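# Divide tall magnet-block stack into two equal stacks

## Task

Take the tall stack of magnet blocks apart into two tidy stacks of the same height, both on the bench. The row of blocks next to it must still be upright and more or less together. The result only counts if everything stays put without the robot holding it. At the end, open the grippers and pull the arms away.

## Robot and tools

Robot: two arms, left_arm and right_arm, each with a parallel two-finger gripper. Cameras are cam_head_left, cam_head_right, cam_left_wrist and cam_right_wrist, each 504x504 pixels. Occasionally something may jerk a held part or shove a loose object.

Scene frame, used by the printed state: origin on the table surface midway between the arms, +x pointing out across the table, +z up, and left_arm sitting toward +y. The arm names do not match left or right in the images. In a gripper's own axes the fingers point along +z and close along y. The reported hand point lies between the finger pads, about 1 cm back from the tips. Printed positions can be somewhat wrong, more so when an arm reaches far.

One row (the format of every movement): 14 numbers, each in [-1, 1], always all 14 even if one arm stays still. First left_arm: dx, dy, dz, rx, ry, rz, opening; then the same seven for right_arm. dx..rz are an offset, not a pose, expressed in that gripper's own axes and measured from the gripper pose printed in the latest result that shows it (before any such result in this scene, and for the second and later calls inside one reply, measured from wherever the robot is when the call begins). Scale: 1.0 equals 0.6 m for dx, dy, dz and 180 degrees for rotation; rx, ry, rz form a single rotation vector. Opening is absolute, not an offset: +1 is fully open (0.094 m), -1 is closed.

execute_actions: argument actions is a list holding at most one item. An empty list just reports the state. An action item is {"rows": [...], "steps": n}: up to 15 rows, steps 1 to 15 (default 15), each step lasting 1/30 s, one row per step, the final row reused if rows run out. Every row is counted from the same reference pose, not from the row before it. A wait item is {"steps": n} with n up to 300, counted from the previous result. Optional pictures (true/false) controls images. A refused call moves nothing.

move: target is one 14-number row as above (offsets from the same reference; opening absolute, applied at the start). speed is the top path speed in m/s, 0.002 to 0.5, default 0.25; turning is capped at twice that value in rad/s. Each gripper follows a straight line to its target, both finishing together, lasting 0.5 to 10 s; longer moves are cut at 10 s. Paths do not avoid obstacles or the other arm. The result adds a "move:" line giving the ending (done, off_target, moving, held, fault) and which limits acted, plus each gripper's remaining distance. limits=paced: the pose sent was clipped. limits=held: a check blocked some steps, after which the arm may lurch faster than speed. If only one arm is named, the other finished fine.

wait: seconds, 0 to 10; sends nothing new while the scene runs.

zoom_image: camera (one of the four names) and region [x0, y0, x1, y1] in that camera's pixels, top-left origin, at most 504 by 504. Gives a closer look at the latest image.

finished_scene: scene, the number of the current scene.

Controller behaviour: each step the commanded pose is clipped to within 70 mm and 16 degrees of the measured one, then damped inverse kinematics pursues it, favouring position over orientation. A far target may need several actions; afterwards the arm only coasts to its last clipped pose. Arms tend to finish a centimetre or more low, and sending zero offsets returns the arm toward its reference and lets it sag. To keep an arm in place, in a reply's first call send the offset back to where it should be (aim a bit higher if it still droops), then zeros in later calls. The simulation keeps running while a reply is being written.

Joint limits (rad, base to gripper): waist -2.618 to 3.054, shoulder 0 to 3.142, elbow 0 to 3.142, wrist pitch -1.571 to 1.571, wrist yaw -1.571 to 1.571, wrist roll -2.094 to 2.094. Elbows stop just before full extension.

Result lines: the state line "left_arm: … | right_arm: …" gives end_effector_position (m) and end_effector_quat_wxyz per arm. "pose unreachable" means the clearance check altered or blocked commands to the named arm; HELD marks steps where a row was partly or wholly not sent. "Hand target" shows where the controller is currently driving each gripper. grip_measured is the finger opening on the command scale; the last Joint positions value is the opening in metres. Readings may be off by about 1 mm per gripper, consistently. To grip, command roughly 0.03 below grip_measured (less for a gentler hold). Pad force tops out near 50 to 62 N; very thin parts get less, and first contact can spike. FAULT lines mean an arm stopped. Holding loads heats motors: MOTOR HOT from 75 °C, a 10 s stop at 90 °C, and at 100 °C the arm drops everything and collapses (OVER-TEMPERATURE FAULT).

Avoid: letting anything leave the table, dropping or slamming blocks, fast contact or targets set deep past a contact (both press harder), knocking over the neighbouring row, and arms bumping or pushing each other. Magnet blocks may cling together, so separate them gently.

Each tool is called as name([rows], argument=value, ...), one row to a line, values as JSON.

## Session

execute_actions(actions=[])

Scene clock: 0.00 s of 4600.00 s.
left_arm: end_effector_position=(+0.2294, +0.5084, +0.1806) grip_measured=+1.000 end_effector_quat_wxyz=(+0.456, +0.105, +0.863, +0.191) | right_arm: end_effector_position=(+0.2270, -0.1477, +0.1981) grip_measured=+1.000 end_effector_quat_wxyz=(-0.081, +0.808, -0.584, -0.010)
Joint positions: left_arm=[ 1.242  1.221  0.802 -0.371  0.769  1.131  0.094] | right_arm=[ 0.405  1.362  1.389 -1.452 -0.076 -1.305  0.094]
Joint velocities: left_arm=[-0.007  0.002  0.007  0.037 -0.022 -0.051  0.   ] | right_arm=[ 0.012  0.002 -0.017 -0.022 -0.051  0.051  0.   ]
Hand target (left_arm): +0.230, +0.506, +0.183; +0.460, +0.105, +0.862, +0.188
Hand target (right_arm): +0.226, -0.147, +0.201; -0.087, +0.807, -0.584, -0.011

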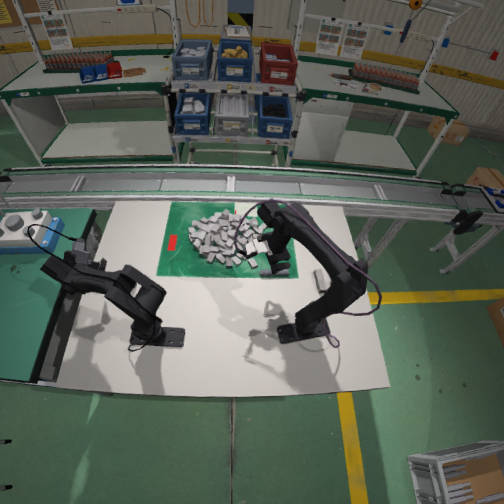

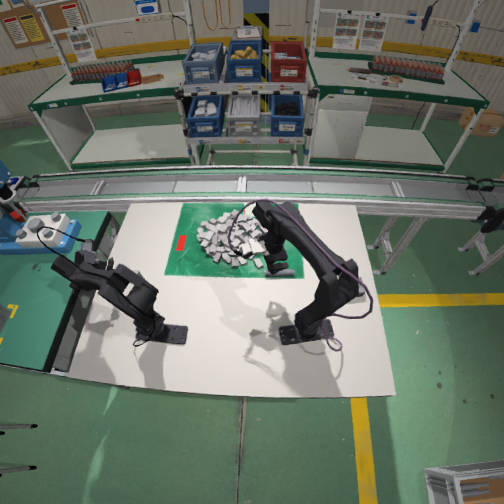

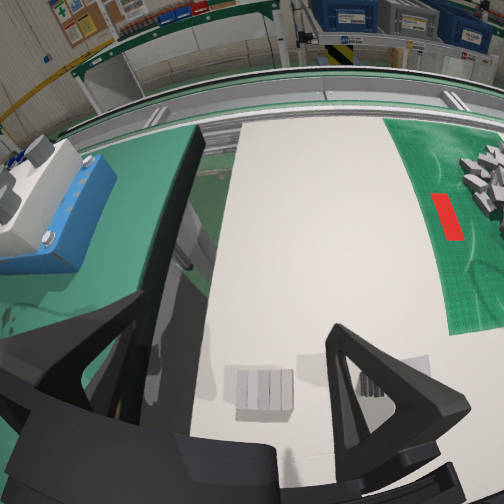

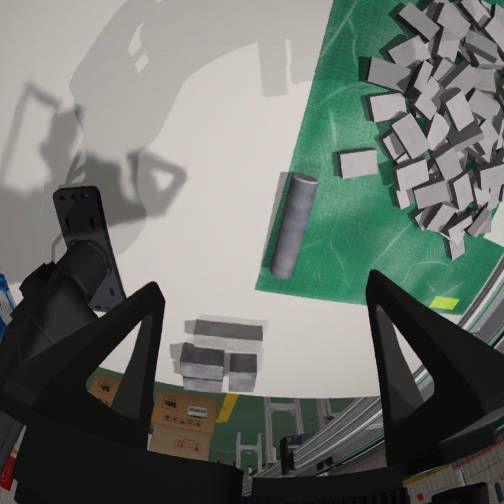

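move(target=[-0.173,-0.125,-0.177,0.127,0.304,-0.07,1,0,0,0,0,0,0,1])

Scene clock: 10.07 s of 4600.00 s.
left_arm: end_effector_position=(+0.2024, +0.3851, +0.2781) grip_measured=+1.000 end_effector_quat_wxyz=(+0.156, +0.007, +0.983, +0.098) | right_arm: end_effector_position=(+0.2270, -0.1477, +0.1981) grip_measured=+1.000 end_effector_quat_wxyz=(-0.081, +0.808, -0.584, -0.010)
Joint positions: left_arm=[ 0.619  1.256  1.605 -1.55   0.015  0.607  0.094] | right_arm=[ 0.405  1.362  1.389 -1.452 -0.076 -1.305  0.094]
Joint velocities: left_arm=[ 0.007  0.017  0.007 -0.037 -0.037 -0.051  0.   ] | right_arm=[-0.017 -0.007 -0.012  0.037 -0.007 -0.081  0.   ]
Hand target (left_arm): +0.199, +0.382, +0.283; +0.160, +0.004, +0.982, +0.104
Hand target (right_arm): +0.227, -0.148, +0.198; -0.081, +0.808, -0.584, -0.010
Off the commanded pose (left_arm): 0.007 m, 21 deg; orientation clipped at the last step of the last action.
Off the commanded pose (right_arm): 0.000 m, 0 deg.
joint sent to its limit (left arm) — the command would take joint 4 (wrist pitch) past its lower limit, so that joint was sent only as far as its limit.
After step 90, 4.37 s passed at rest.
move: off_target (left_arm); limits=paced

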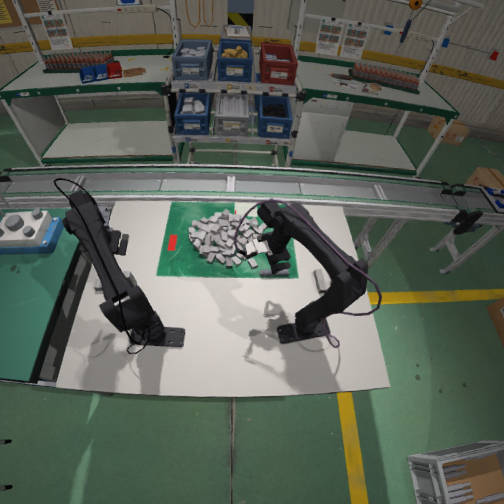

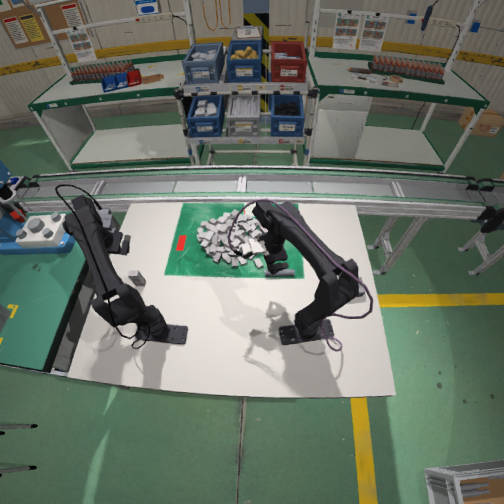

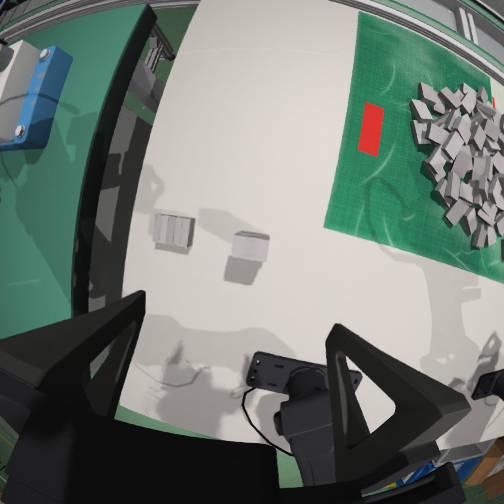

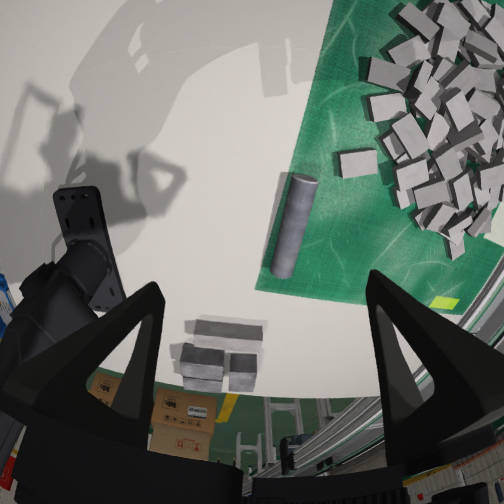

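zoom_image(camera="cam_head_right", region=[90,245,190,315])

zoom_image(camera="cam_left_wrist", region=[140,190,300,300])

Region (90, 245, 190, 315) of cam_head_right's 504x504 image, scaled by 5.040, with more detail than that image has; it fills the top 353 rows of this view, and the rest is white.

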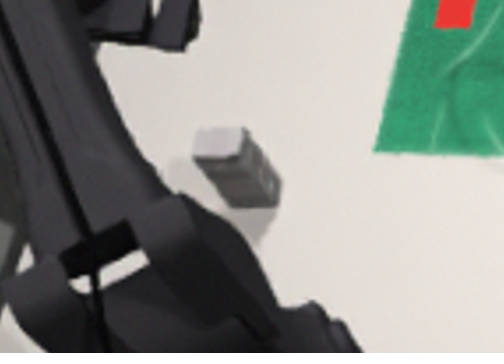

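Region (140, 190, 300, 300) of cam_left_wrist's 504x504 image, scaled by 3.150, with more detail than that image has; it fills the top 346 rows of this view, and the rest is white.

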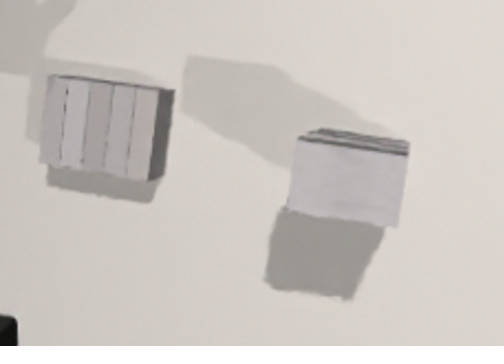

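move(target=[0.05,-0.082,0.18,0.063,0.1,-0.004,1,-0.317,0.014,0.25,0.033,-0.344,0.107,1])

Scene clock: 37.70 s of 4600.00 s.
left_arm: end_effector_position=(+0.2072, +0.3583, +0.1653) grip_measured=+1.000 end_effector_quat_wxyz=(+0.009, +0.003, +1.000, +0.003) | right_arm: end_effector_position=(+0.1709, +0.0506, +0.0798) grip_measured=+1.000 end_effector_quat_wxyz=(+0.412, -0.577, +0.573, +0.412)
Joint positions: left_arm=[ 0.501  1.396  1.296 -1.452  0.003  0.484  0.094] | right_arm=[ 0.716  1.616  0.34   0.862 -0.641 -0.26   0.094]
Joint velocities: left_arm=[ 0.007 -0.017  0.002 -0.051 -0.007 -0.037  0.   ] | right_arm=[-0.002 -0.007  0.017 -0.007 -0.022 -0.051  0.   ]
Hand target (left_arm): +0.208, +0.356, +0.159; +0.001, +0.003, +1.000, -0.001
Hand target (right_arm): +0.165, +0.048, +0.072; -0.400, +0.576, -0.580, -0.414
Off the commanded pose (left_arm): 0.007 m, 1 deg.
Off the commanded pose (right_arm): 0.010 m, 1 deg.
After step 90, 21.37 s passed at rest.
move: done

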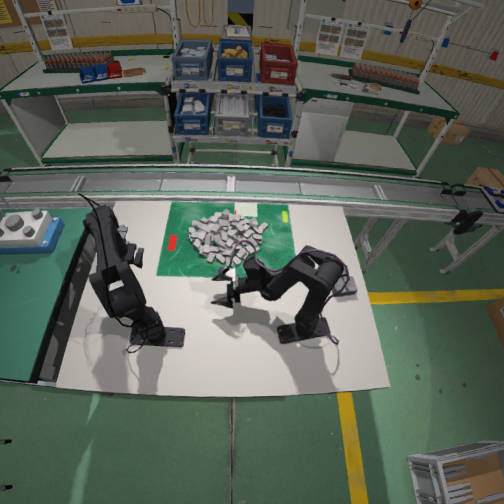

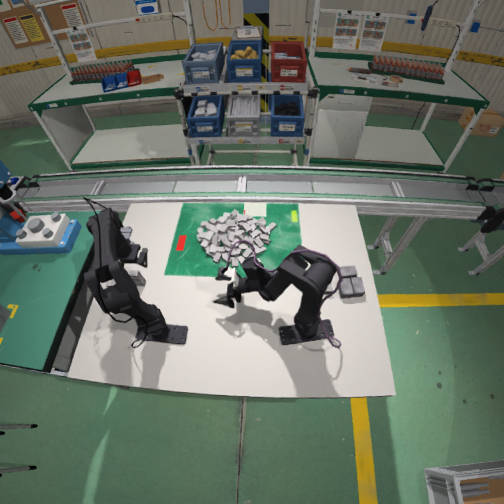

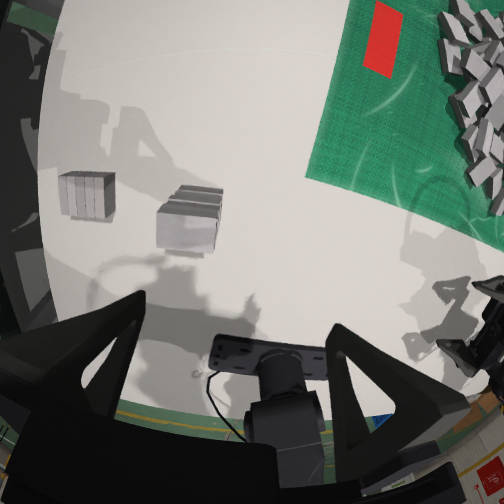

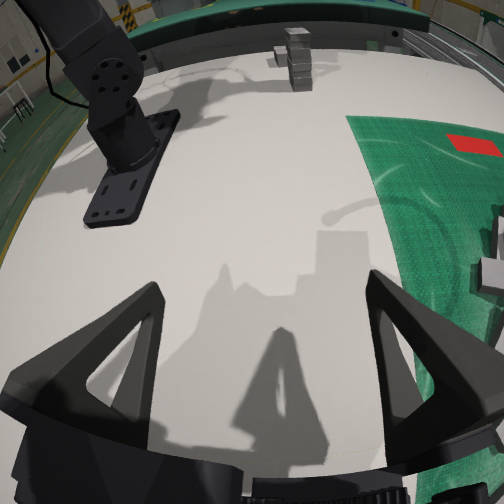

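zoom_image(camera="cam_right_wrist", region=[250,10,340,100])

zoom_image(camera="cam_left_wrist", region=[140,170,240,270])

Region (250, 10, 340, 100) of cam_right_wrist's 504x504 image, scaled by 5.600, with more detail than that image has.

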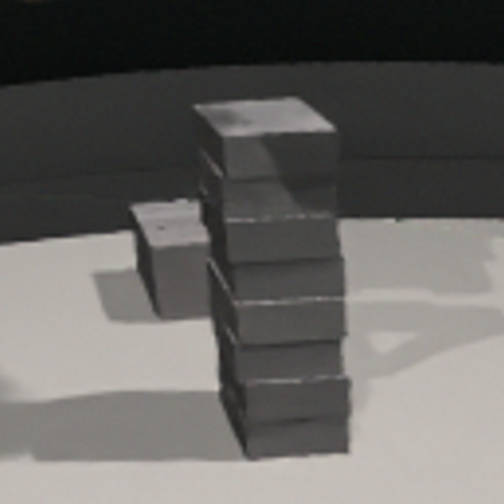

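Region (140, 170, 240, 270) of cam_left_wrist's 504x504 image, scaled by 5.040, with more detail than that image has.

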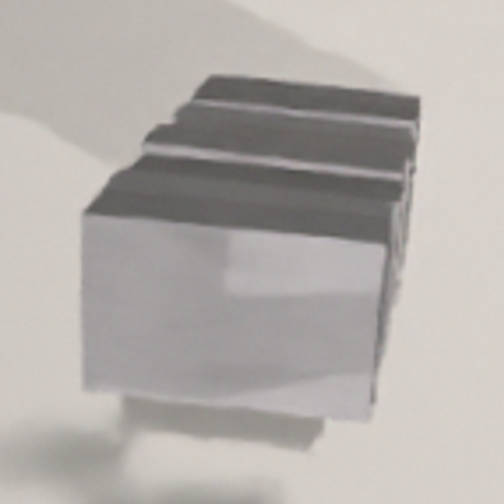

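move(target=[0,0.072,0.09,0,0.005,0,0.6,0,0,0,0,0,0,1])

Scene clock: 49.63 s of 4600.00 s.
left_arm: end_effector_position=(+0.2093, +0.3988, +0.1158) grip_measured=+0.601 end_effector_quat_wxyz=(+0.004, +0.001, +1.000, +0.003) | right_arm: end_effector_position=(+0.1710, +0.0508, +0.0802) grip_measured=+1.000 end_effector_quat_wxyz=(+0.413, -0.576, +0.573, +0.412)
Joint positions: left_arm=[ 0.638  1.485  1.176 -1.252 -0.     0.618  0.075] | right_arm=[ 0.716  1.616  0.34   0.865 -0.641 -0.259  0.094]
Joint velocities: left_arm=[-0.017 -0.012  0.007 -0.022  0.066 -0.051  0.   ] | right_arm=[ 0.017  0.007  0.002  0.022 -0.081  0.007  0.   ]
Hand target (left_arm): +0.208, +0.401, +0.111; -0.000, +0.003, +1.000, +0.003
Hand target (right_arm): +0.171, +0.051, +0.080; -0.412, +0.577, -0.573, -0.412
Off the commanded pose (left_arm): 0.005 m, 0 deg.
Off the commanded pose (right_arm): 0.000 m, 0 deg.
After step 90, 7.93 s passed at rest.
move: done

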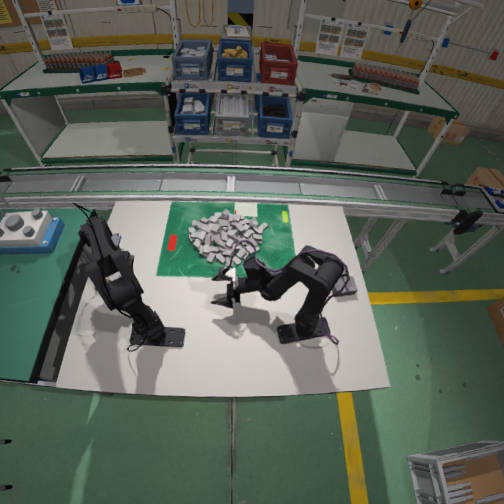

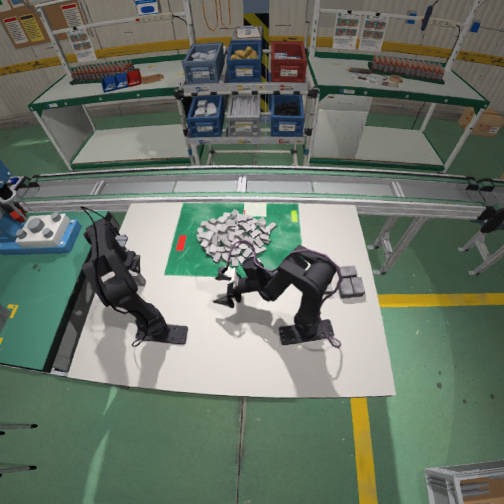

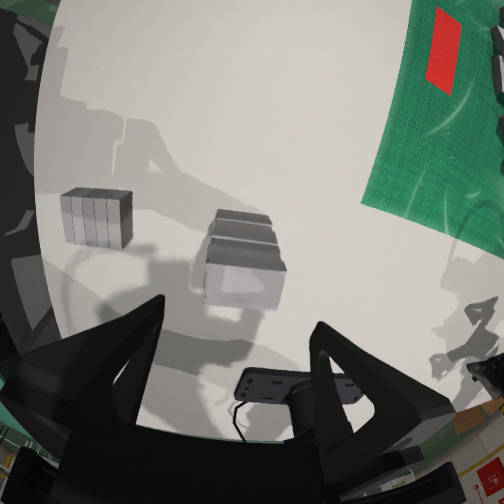

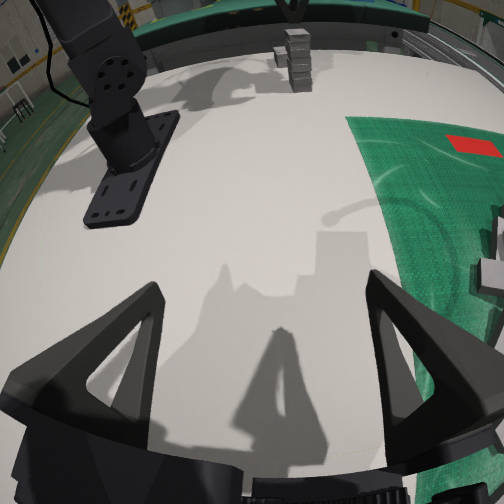

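move(target=[-0.005,0,0.105,0,0,-0.018,0.6,-0.02,-0.05,0.14,0,0,0,0.3], speed=0.1)

zoom_image(camera="cam_right_wrist", region=[190,0,350,160])

Scene clock: 56.47 s of 4600.00 s.
left_arm: end_effector_position=(+0.2136, +0.4018, +0.0604) grip_measured=+0.601 end_effector_quat_wxyz=(+0.012, -0.027, +1.000, +0.008) | right_arm: end_effector_position=(+0.1993, +0.1264, +0.0601) grip_measured=+0.302 end_effector_quat_wxyz=(+0.409, -0.577, +0.576, +0.409)
Joint positions: left_arm=[ 0.638  1.527  0.991 -1.007 -0.     0.561  0.075] | right_arm=[ 0.803  1.932  0.64   0.892 -0.557 -0.222  0.061]
Joint velocities: left_arm=[ 0.007 -0.017 -0.002  0.022  0.022  0.007  0.001] | right_arm=[ 0.002  0.012 -0.002 -0.037 -0.022 -0.037 -0.   ]
Hand target (left_arm): +0.213, +0.398, +0.053; +0.004, -0.027, +1.000, +0.003
Hand target (right_arm): +0.200, +0.134, +0.064; -0.412, +0.575, -0.573, -0.413
Off the commanded pose (left_arm): 0.008 m, 1 deg.
Off the commanded pose (right_arm): 0.009 m, 1 deg.
After step 90, 2.40 s passed at rest.
move: done

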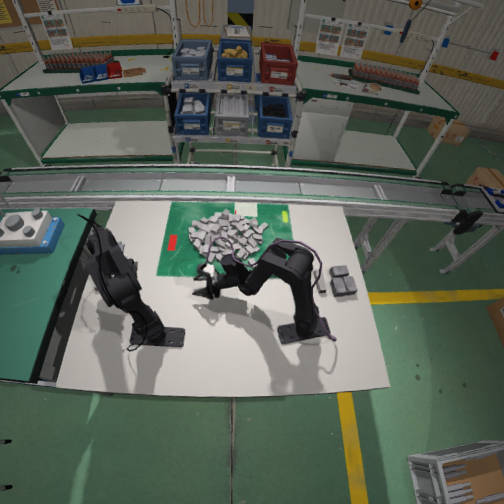

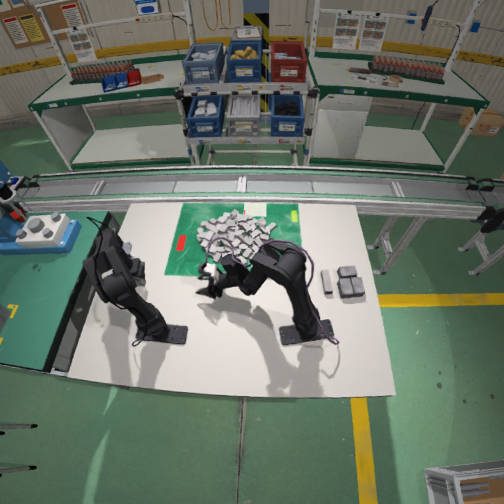

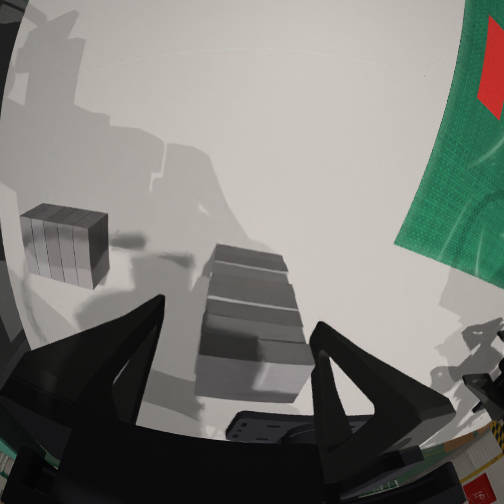

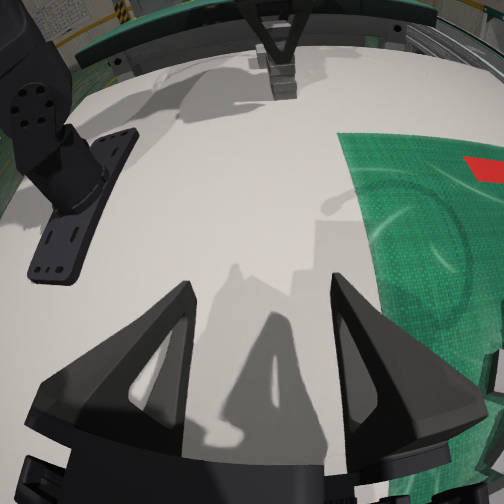

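Region (190, 0, 350, 160) of cam_right_wrist's 504x504 image, scaled by 3.150, with more detail than that image has.

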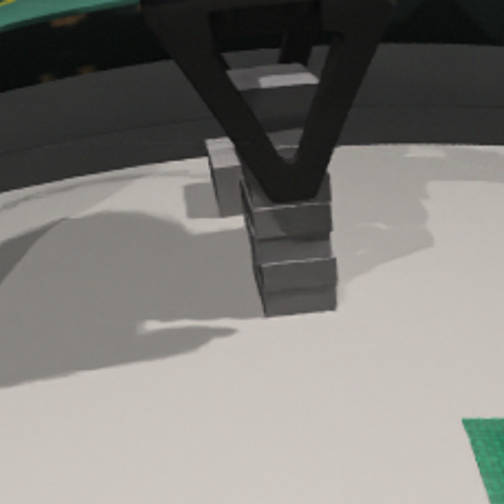

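move(target=[0.004,-0.015,0.03,0.003,0.006,0,0.6,0,0,-0.06,0,0,0,0.3], speed=0.1)

move(target=[0,0,0,0,0,0,-0.2,0,0,0,0,0,0,0.3])

move(target=[0,0,-0.025,0,0,0,-0.2,0,0,0,0,0,0,0.3], speed=0.03)

zoom_image(camera="cam_right_wrist", region=[210,0,350,140])

Scene clock: 68.07 s of 4600.00 s.
left_arm: end_effector_position=(+0.2143, +0.3963, +0.0508) grip_measured=+0.601 end_effector_quat_wxyz=(+0.013, -0.026, +1.000, +0.008) | right_arm: end_effector_position=(+0.2019, +0.0987, +0.0731) grip_measured=+0.302 end_effector_quat_wxyz=(+0.414, -0.574, +0.576, +0.409)
Joint positions: left_arm=[ 0.619  1.527  0.951 -0.964 -0.     0.543  0.075] | right_arm=[ 0.743  1.824  0.555  0.864 -0.607 -0.243  0.061]
Joint velocities: left_arm=[-0.007 -0.002 -0.017 -0.007 -0.022  0.022  0.   ] | right_arm=[ 0.012 -0.012 -0.022 -0.022  0.095  0.051 -0.001]
Hand target (left_arm): +0.212, +0.393, +0.043; +0.002, -0.027, +1.000, +0.003
Hand target (right_arm): +0.200, +0.093, +0.072; -0.410, +0.578, -0.576, -0.408
Off the commanded pose (left_arm): 0.009 m, 1 deg.
Off the commanded pose (right_arm): 0.007 m, 1 deg.
After step 90, 7.70 s passed at rest.
move: done

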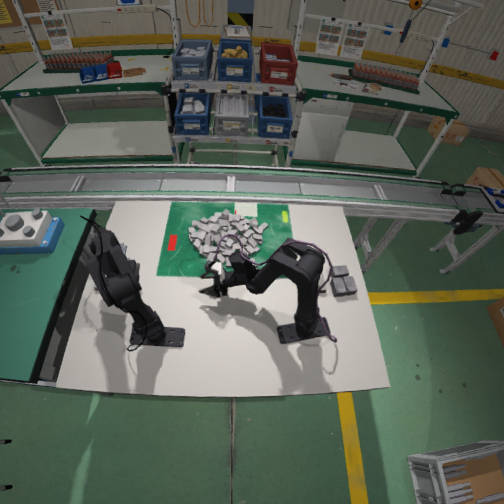

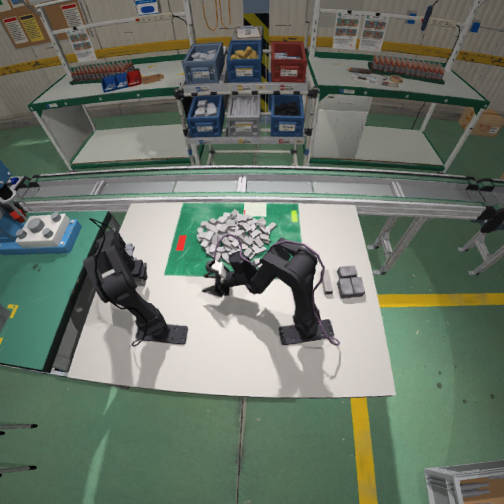

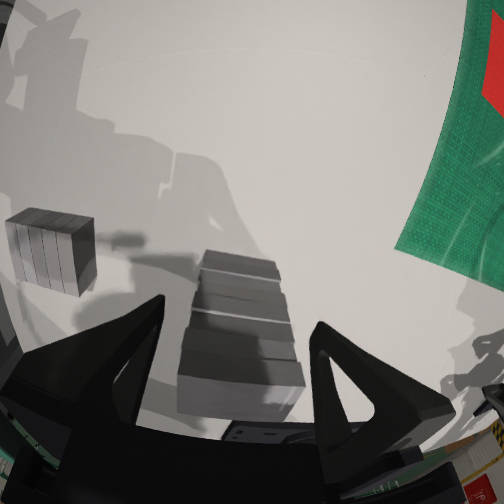

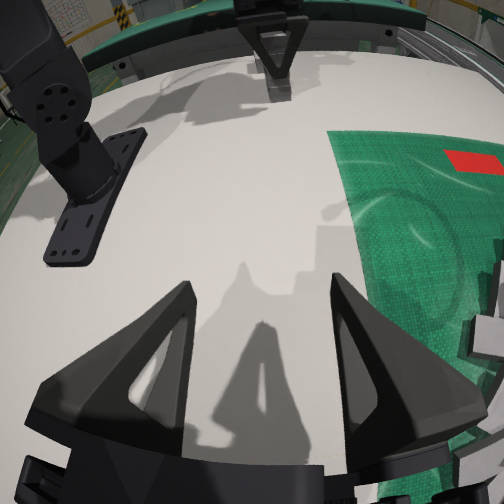

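Scene clock: 68.57 s of 4600.00 s.
left_arm: end_effector_position=(+0.2145, +0.3970, +0.0508) grip_measured=-0.125 end_effector_quat_wxyz=(+0.013, -0.026, +1.000, +0.010) | right_arm: end_effector_position=(+0.2019, +0.0987, +0.0731) grip_measured=+0.302 end_effector_quat_wxyz=(+0.414, -0.574, +0.576, +0.409)
Joint positions: left_arm=[ 0.619  1.527  0.951 -0.962 -0.003  0.543  0.041] | right_arm=[ 0.743  1.824  0.555  0.864 -0.607 -0.243  0.061]
Joint velocities: left_arm=[-0.002  0.007  0.007  0.037 -0.022  0.081 -0.   ] | right_arm=[-0.012  0.012  0.007  0.051 -0.022 -0.037  0.   ]
Hand target (left_arm): +0.214, +0.396, +0.051; +0.012, -0.026, +1.000, +0.008
Hand target (right_arm): +0.202, +0.099, +0.073; -0.414, +0.574, -0.576, -0.409
Off the commanded pose (left_arm): 0.001 m, 0 deg.
Off the commanded pose (right_arm): 0.000 m, 0 deg.
move: done

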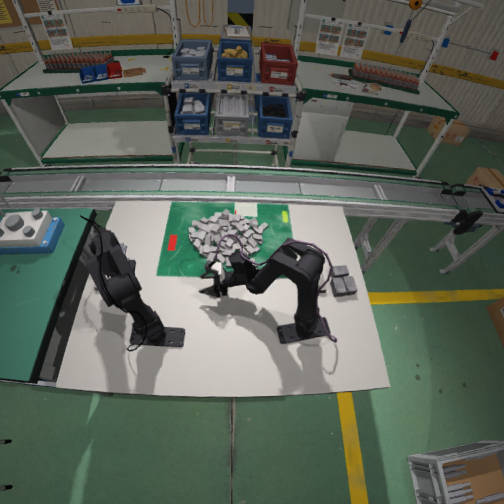

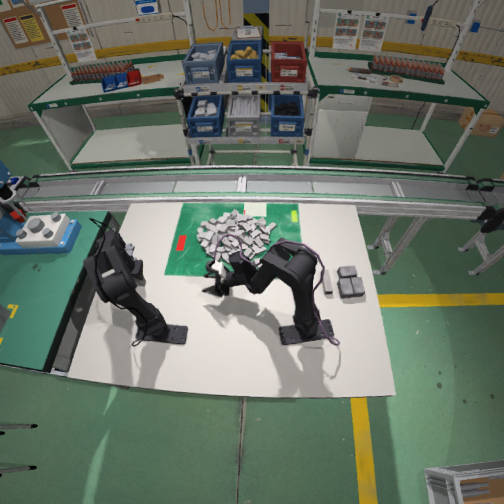

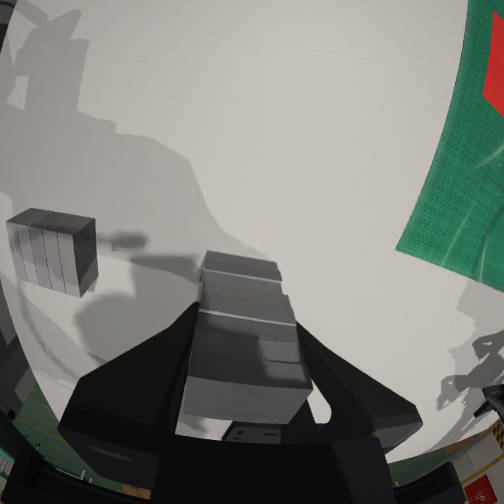

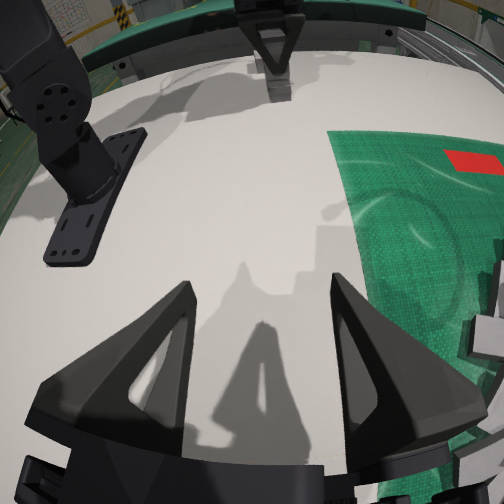

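Scene clock: 69.40 s of 4600.00 s.
left_arm: end_effector_position=(+0.2079, +0.3925, +0.0513) grip_measured=-0.125 end_effector_quat_wxyz=(-0.001, -0.026, +1.000, +0.001) | right_arm: end_effector_position=(+0.2019, +0.0987, +0.0731) grip_measured=+0.302 end_effector_quat_wxyz=(+0.414, -0.574, +0.576, +0.409)
Joint positions: left_arm=[ 0.619  1.527  0.953 -0.998 -0.003  0.543  0.041] | right_arm=[ 0.743  1.824  0.555  0.864 -0.607 -0.243  0.061]
Joint velocities: left_arm=[ 0.012  0.012 -0.012 -0.007 -0.022  0.037  0.001] | right_arm=[-0.012  0.002  0.002 -0.051 -0.037  0.037 -0.001]
Hand target (left_arm): +0.214, +0.397, +0.065; +0.013, -0.027, +1.000, +0.010
Hand target (right_arm): +0.202, +0.099, +0.073; -0.414, +0.574, -0.576, -0.409
Off the commanded pose (left_arm): 0.016 m, 2 deg.
Off the commanded pose (right_arm): 0.000 m, 0 deg.
move: off_target (left_arm)

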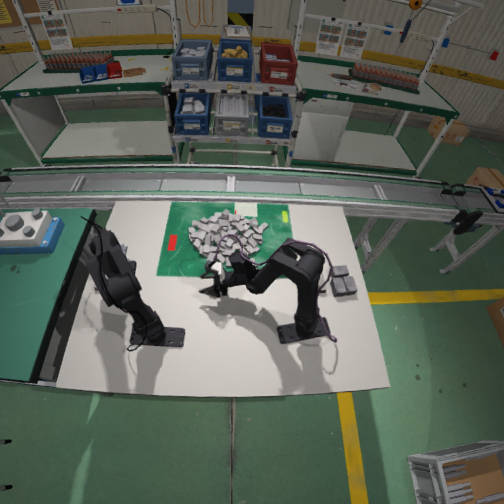

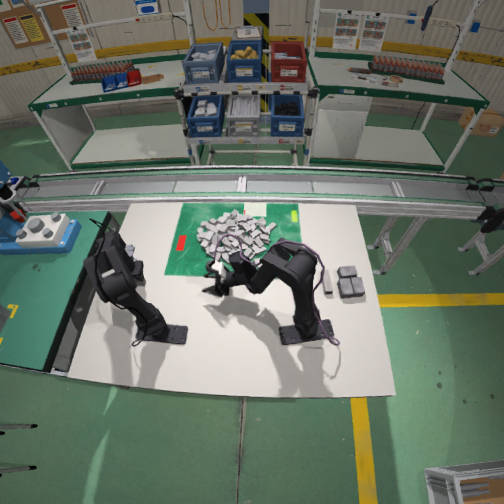

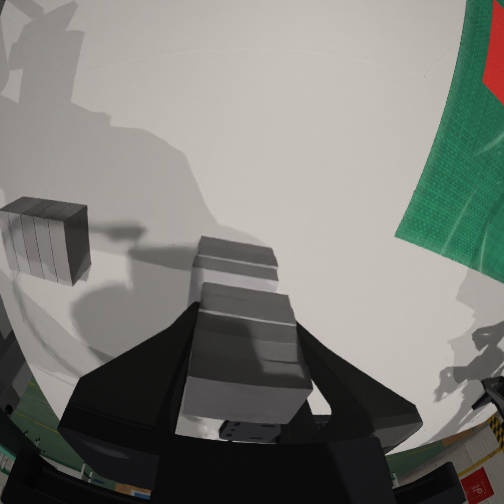

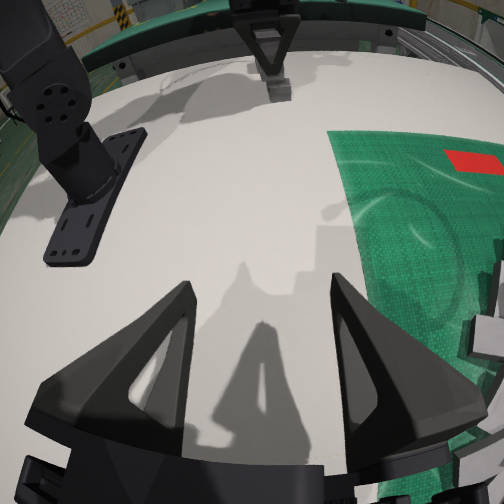

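Region (210, 0, 350, 140) of cam_right_wrist's 504x504 image, scaled by 3.600, with more detail than that image has.

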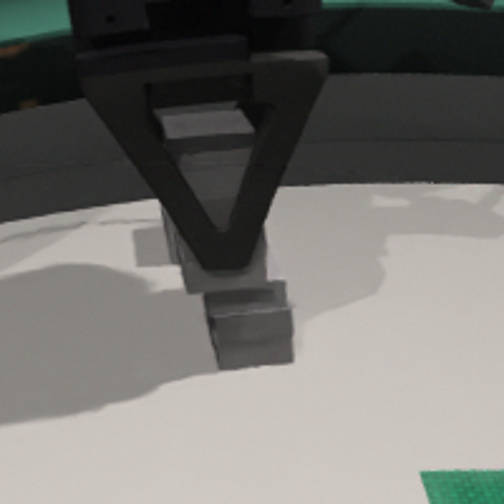

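move(target=[-0.028,0.018,-0.013,-0.013,-0.02,0,-0.2,0,0,0,0,0,0,0.3], speed=0.02)

zoom_image(camera="cam_right_wrist", region=[210,0,350,140])

Scene clock: 78.77 s of 4600.00 s.
left_arm: end_effector_position=(+0.2143, +0.3968, +0.0514) grip_measured=-0.125 end_effector_quat_wxyz=(+0.012, -0.026, +1.000, +0.009) | right_arm: end_effector_position=(+0.2019, +0.0987, +0.0731) grip_measured=+0.302 end_effector_quat_wxyz=(+0.414, -0.574, +0.576, +0.409)
Joint positions: left_arm=[ 0.619  1.527  0.953 -0.966 -0.003  0.543  0.041] | right_arm=[ 0.743  1.824  0.555  0.864 -0.607 -0.243  0.061]
Joint velocities: left_arm=[ 0.002 -0.012  0.002 -0.022  0.022 -0.007 -0.001] | right_arm=[-0.007 -0.022 -0.007  0.066  0.022  0.022 -0.   ]
Hand target (left_arm): +0.224, +0.404, +0.059; +0.030, -0.027, +0.999, +0.022
Hand target (right_arm): +0.202, +0.099, +0.073; -0.414, +0.574, -0.576, -0.409
Off the commanded pose (left_arm): 0.014 m, 3 deg.
Off the commanded pose (right_arm): 0.000 m, 0 deg.
After step 90, 4.00 s passed at rest.
move: off_target (left_arm)

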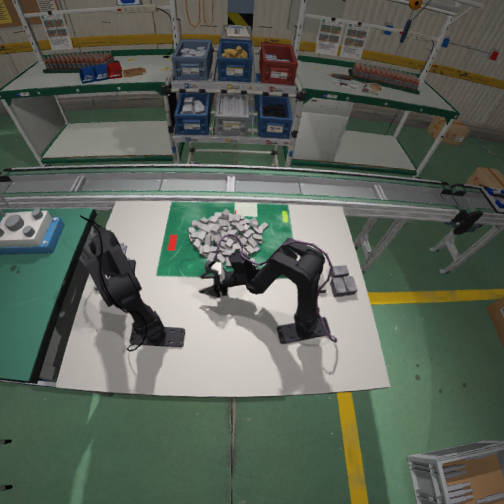

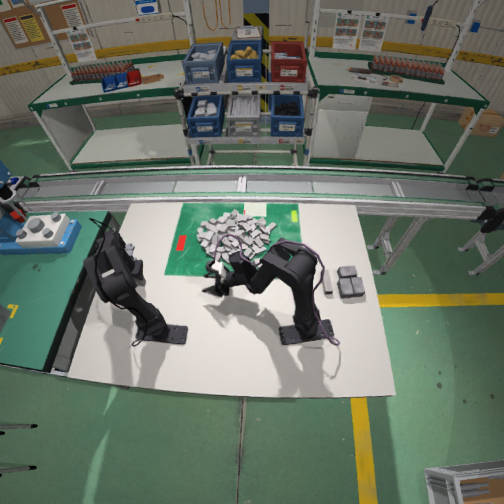

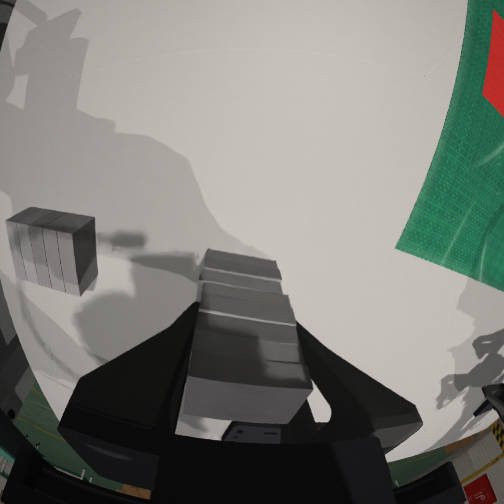

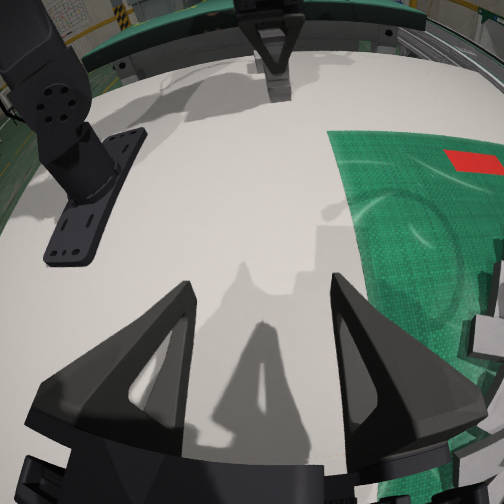

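Region (210, 0, 350, 140) of cam_right_wrist's 504x504 image, scaled by 3.600, with more detail than that image has.

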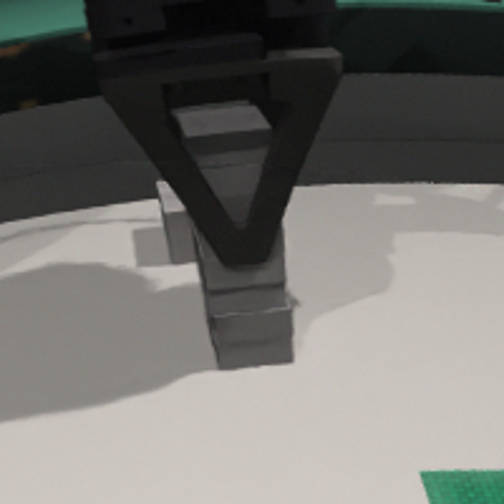

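execute_actions([
  {"rows":[[0,0,0,0,0,0,0.6,0,0,0,0,0,0,0.3]],"steps":10},
], pictures=false)

move(target=[-0.006,0.004,-0.11,0,0,0,0.6,0,0,0,0,0,0,0.3], speed=0.15)

move(target=[0,0,0,0,0,-0.5,0.4,0,0,0,0,0,0,0.3], speed=0.5)

Scene clock: 87.53 s of 4600.00 s.
left_arm: end_effector_position=(+0.2144, +0.3969, +0.0514) grip_measured=+0.599 end_effector_quat_wxyz=(+0.012, -0.026, +1.000, +0.009) | right_arm: end_effector_position=(+0.2019, +0.0987, +0.0731) grip_measured=+0.302 end_effector_quat_wxyz=(+0.414, -0.574, +0.576, +0.409)
Joint positions: left_arm=[ 0.619  1.527  0.953 -0.966 -0.003  0.543  0.075] | right_arm=[ 0.743  1.824  0.555  0.864 -0.607 -0.243  0.061]
Joint velocities: left_arm=[-0.007 -0.007  0.002 -0.051  0.037 -0.022  0.001] | right_arm=[ 0.007 -0.002 -0.002 -0.037 -0.022 -0.022  0.001]
Hand target (left_arm): +0.214, +0.397, +0.051; +0.012, -0.026, +1.000, +0.009
Hand target (right_arm): +0.202, +0.099, +0.073; -0.414, +0.574, -0.576, -0.409
Off the commanded pose (left_arm): 0.000 m, 0 deg.
Off the commanded pose (right_arm): 0.000 m, 0 deg.
Steps of this call (steps 1 to 90: nothing new was sent; then 5.43 s passed at rest; steps 91 to 100: all 10 steps of this action). Readings (end_effector_position):
91: left_arm (+0.2144, +0.3969, +0.0514) | right_arm (+0.2019, +0.0987, +0.0731)
92: left_arm (+0.2145, +0.3969, +0.0514) | right_arm (+0.2019, +0.0987, +0.0731)
94: left_arm (+0.2144, +0.3969, +0.0514) | right_arm (+0.2019, +0.0987, +0.0731)
98: left_arm (+0.2144, +0.3969, +0.0514) | right_arm (+0.2019, +0.0987, +0.0731)
100: the state above

Scene clock: 88.87 s of 4600.00 s.
left_arm: end_effector_position=(+0.2136, +0.3963, +0.1073) grip_measured=+0.599 end_effector_quat_wxyz=(-0.001, -0.026, +1.000, +0.001) | right_arm: end_effector_position=(+0.2019, +0.0987, +0.0731) grip_measured=+0.302 end_effector_quat_wxyz=(+0.414, -0.574, +0.576, +0.409)
Joint positions: left_arm=[ 0.619  1.506  1.161 -1.227 -0.003  0.543  0.075] | right_arm=[ 0.743  1.824  0.555  0.864 -0.607 -0.243  0.061]
Joint velocities: left_arm=[ 0.002  0.002 -0.007 -0.051 -0.037 -0.007  0.   ] | right_arm=[-0.017  0.002 -0.012 -0.007 -0.051 -0.022 -0.001]
Hand target (left_arm): +0.216, +0.399, +0.117; +0.012, -0.027, +1.000, +0.009
Hand target (right_arm): +0.202, +0.099, +0.073; -0.414, +0.574, -0.576, -0.409
Off the commanded pose (left_arm): 0.011 m, 2 deg.
Off the commanded pose (right_arm): 0.000 m, 0 deg.
move: off_target (left_arm)

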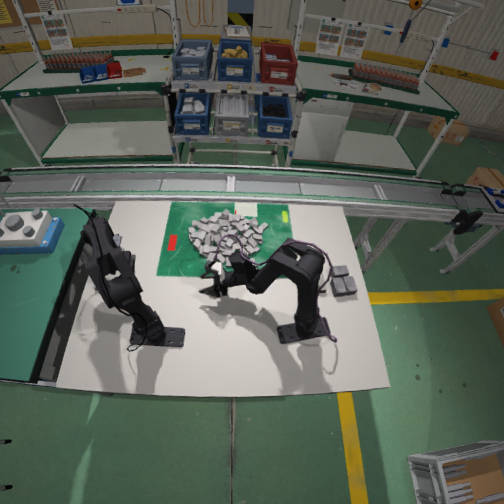

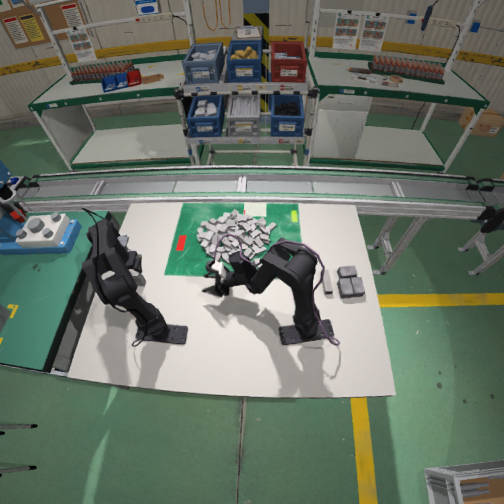

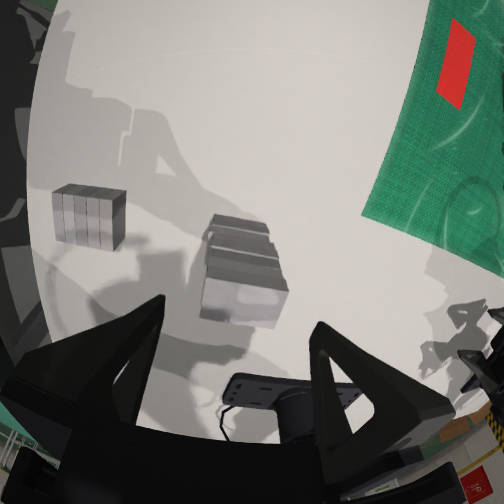

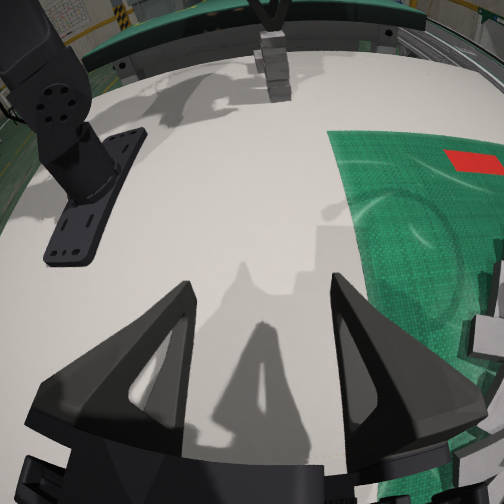

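Scene clock: 91.20 s of 4600.00 s.
left_arm: end_effector_position=(+0.2139, +0.3960, +0.1073) grip_measured=+0.401 end_effector_quat_wxyz=(+0.000, +0.722, -0.692, -0.000) | right_arm: end_effector_position=(+0.2019, +0.0987, +0.0731) grip_measured=+0.302 end_effector_quat_wxyz=(+0.414, -0.574, +0.576, +0.409)
Joint positions: left_arm=[ 0.619  1.506  1.161 -1.227 -0.    -1.016  0.066] | right_arm=[ 0.743  1.824  0.555  0.864 -0.607 -0.243  0.061]
Joint velocities: left_arm=[ 0.012 -0.007 -0.012  0.007  0.007  0.037  0.001] | right_arm=[ 0.017  0.002  0.007  0.007 -0.051 -0.037 -0.001]
Hand target (left_arm): +0.214, +0.396, +0.107; -0.000, +0.726, -0.688, -0.001
Hand target (right_arm): +0.202, +0.099, +0.073; -0.414, +0.574, -0.576, -0.409
Off the commanded pose (left_arm): 0.000 m, 1 deg.
Off the commanded pose (right_arm): 0.000 m, 0 deg.
move: done

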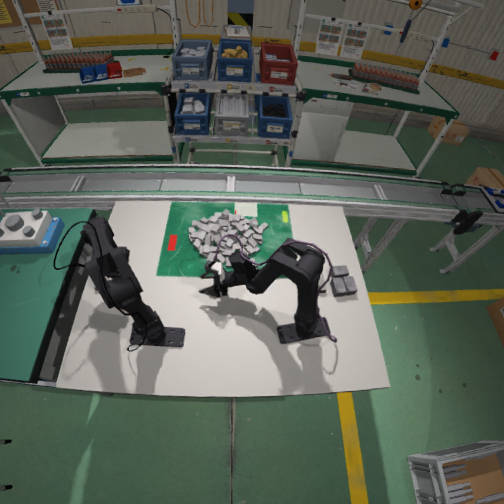

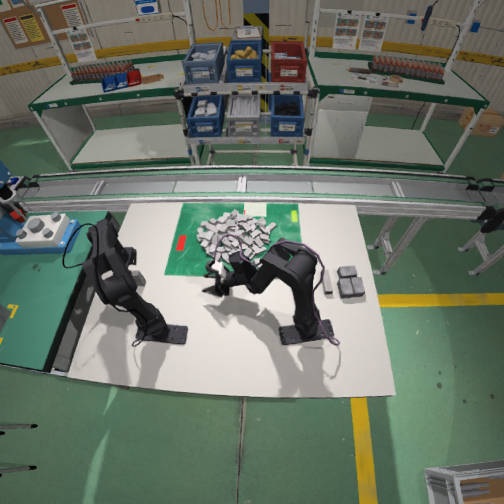

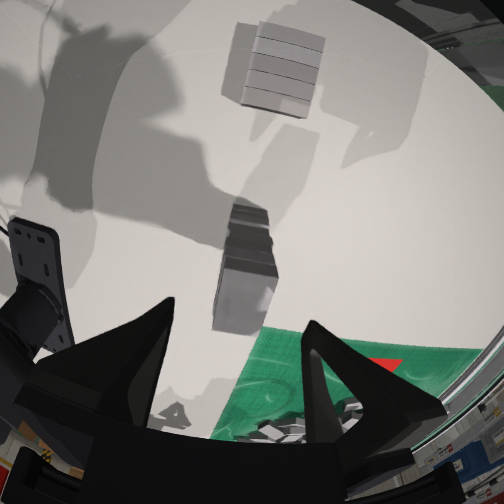

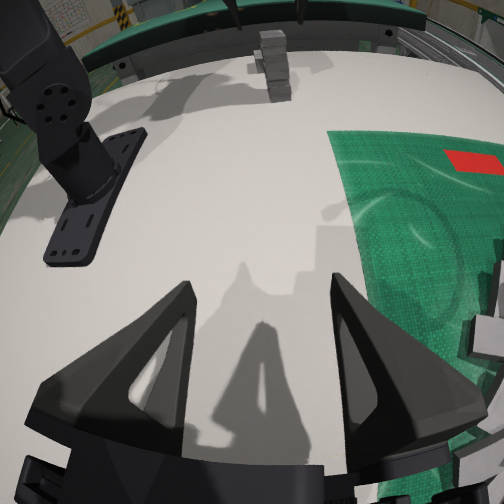

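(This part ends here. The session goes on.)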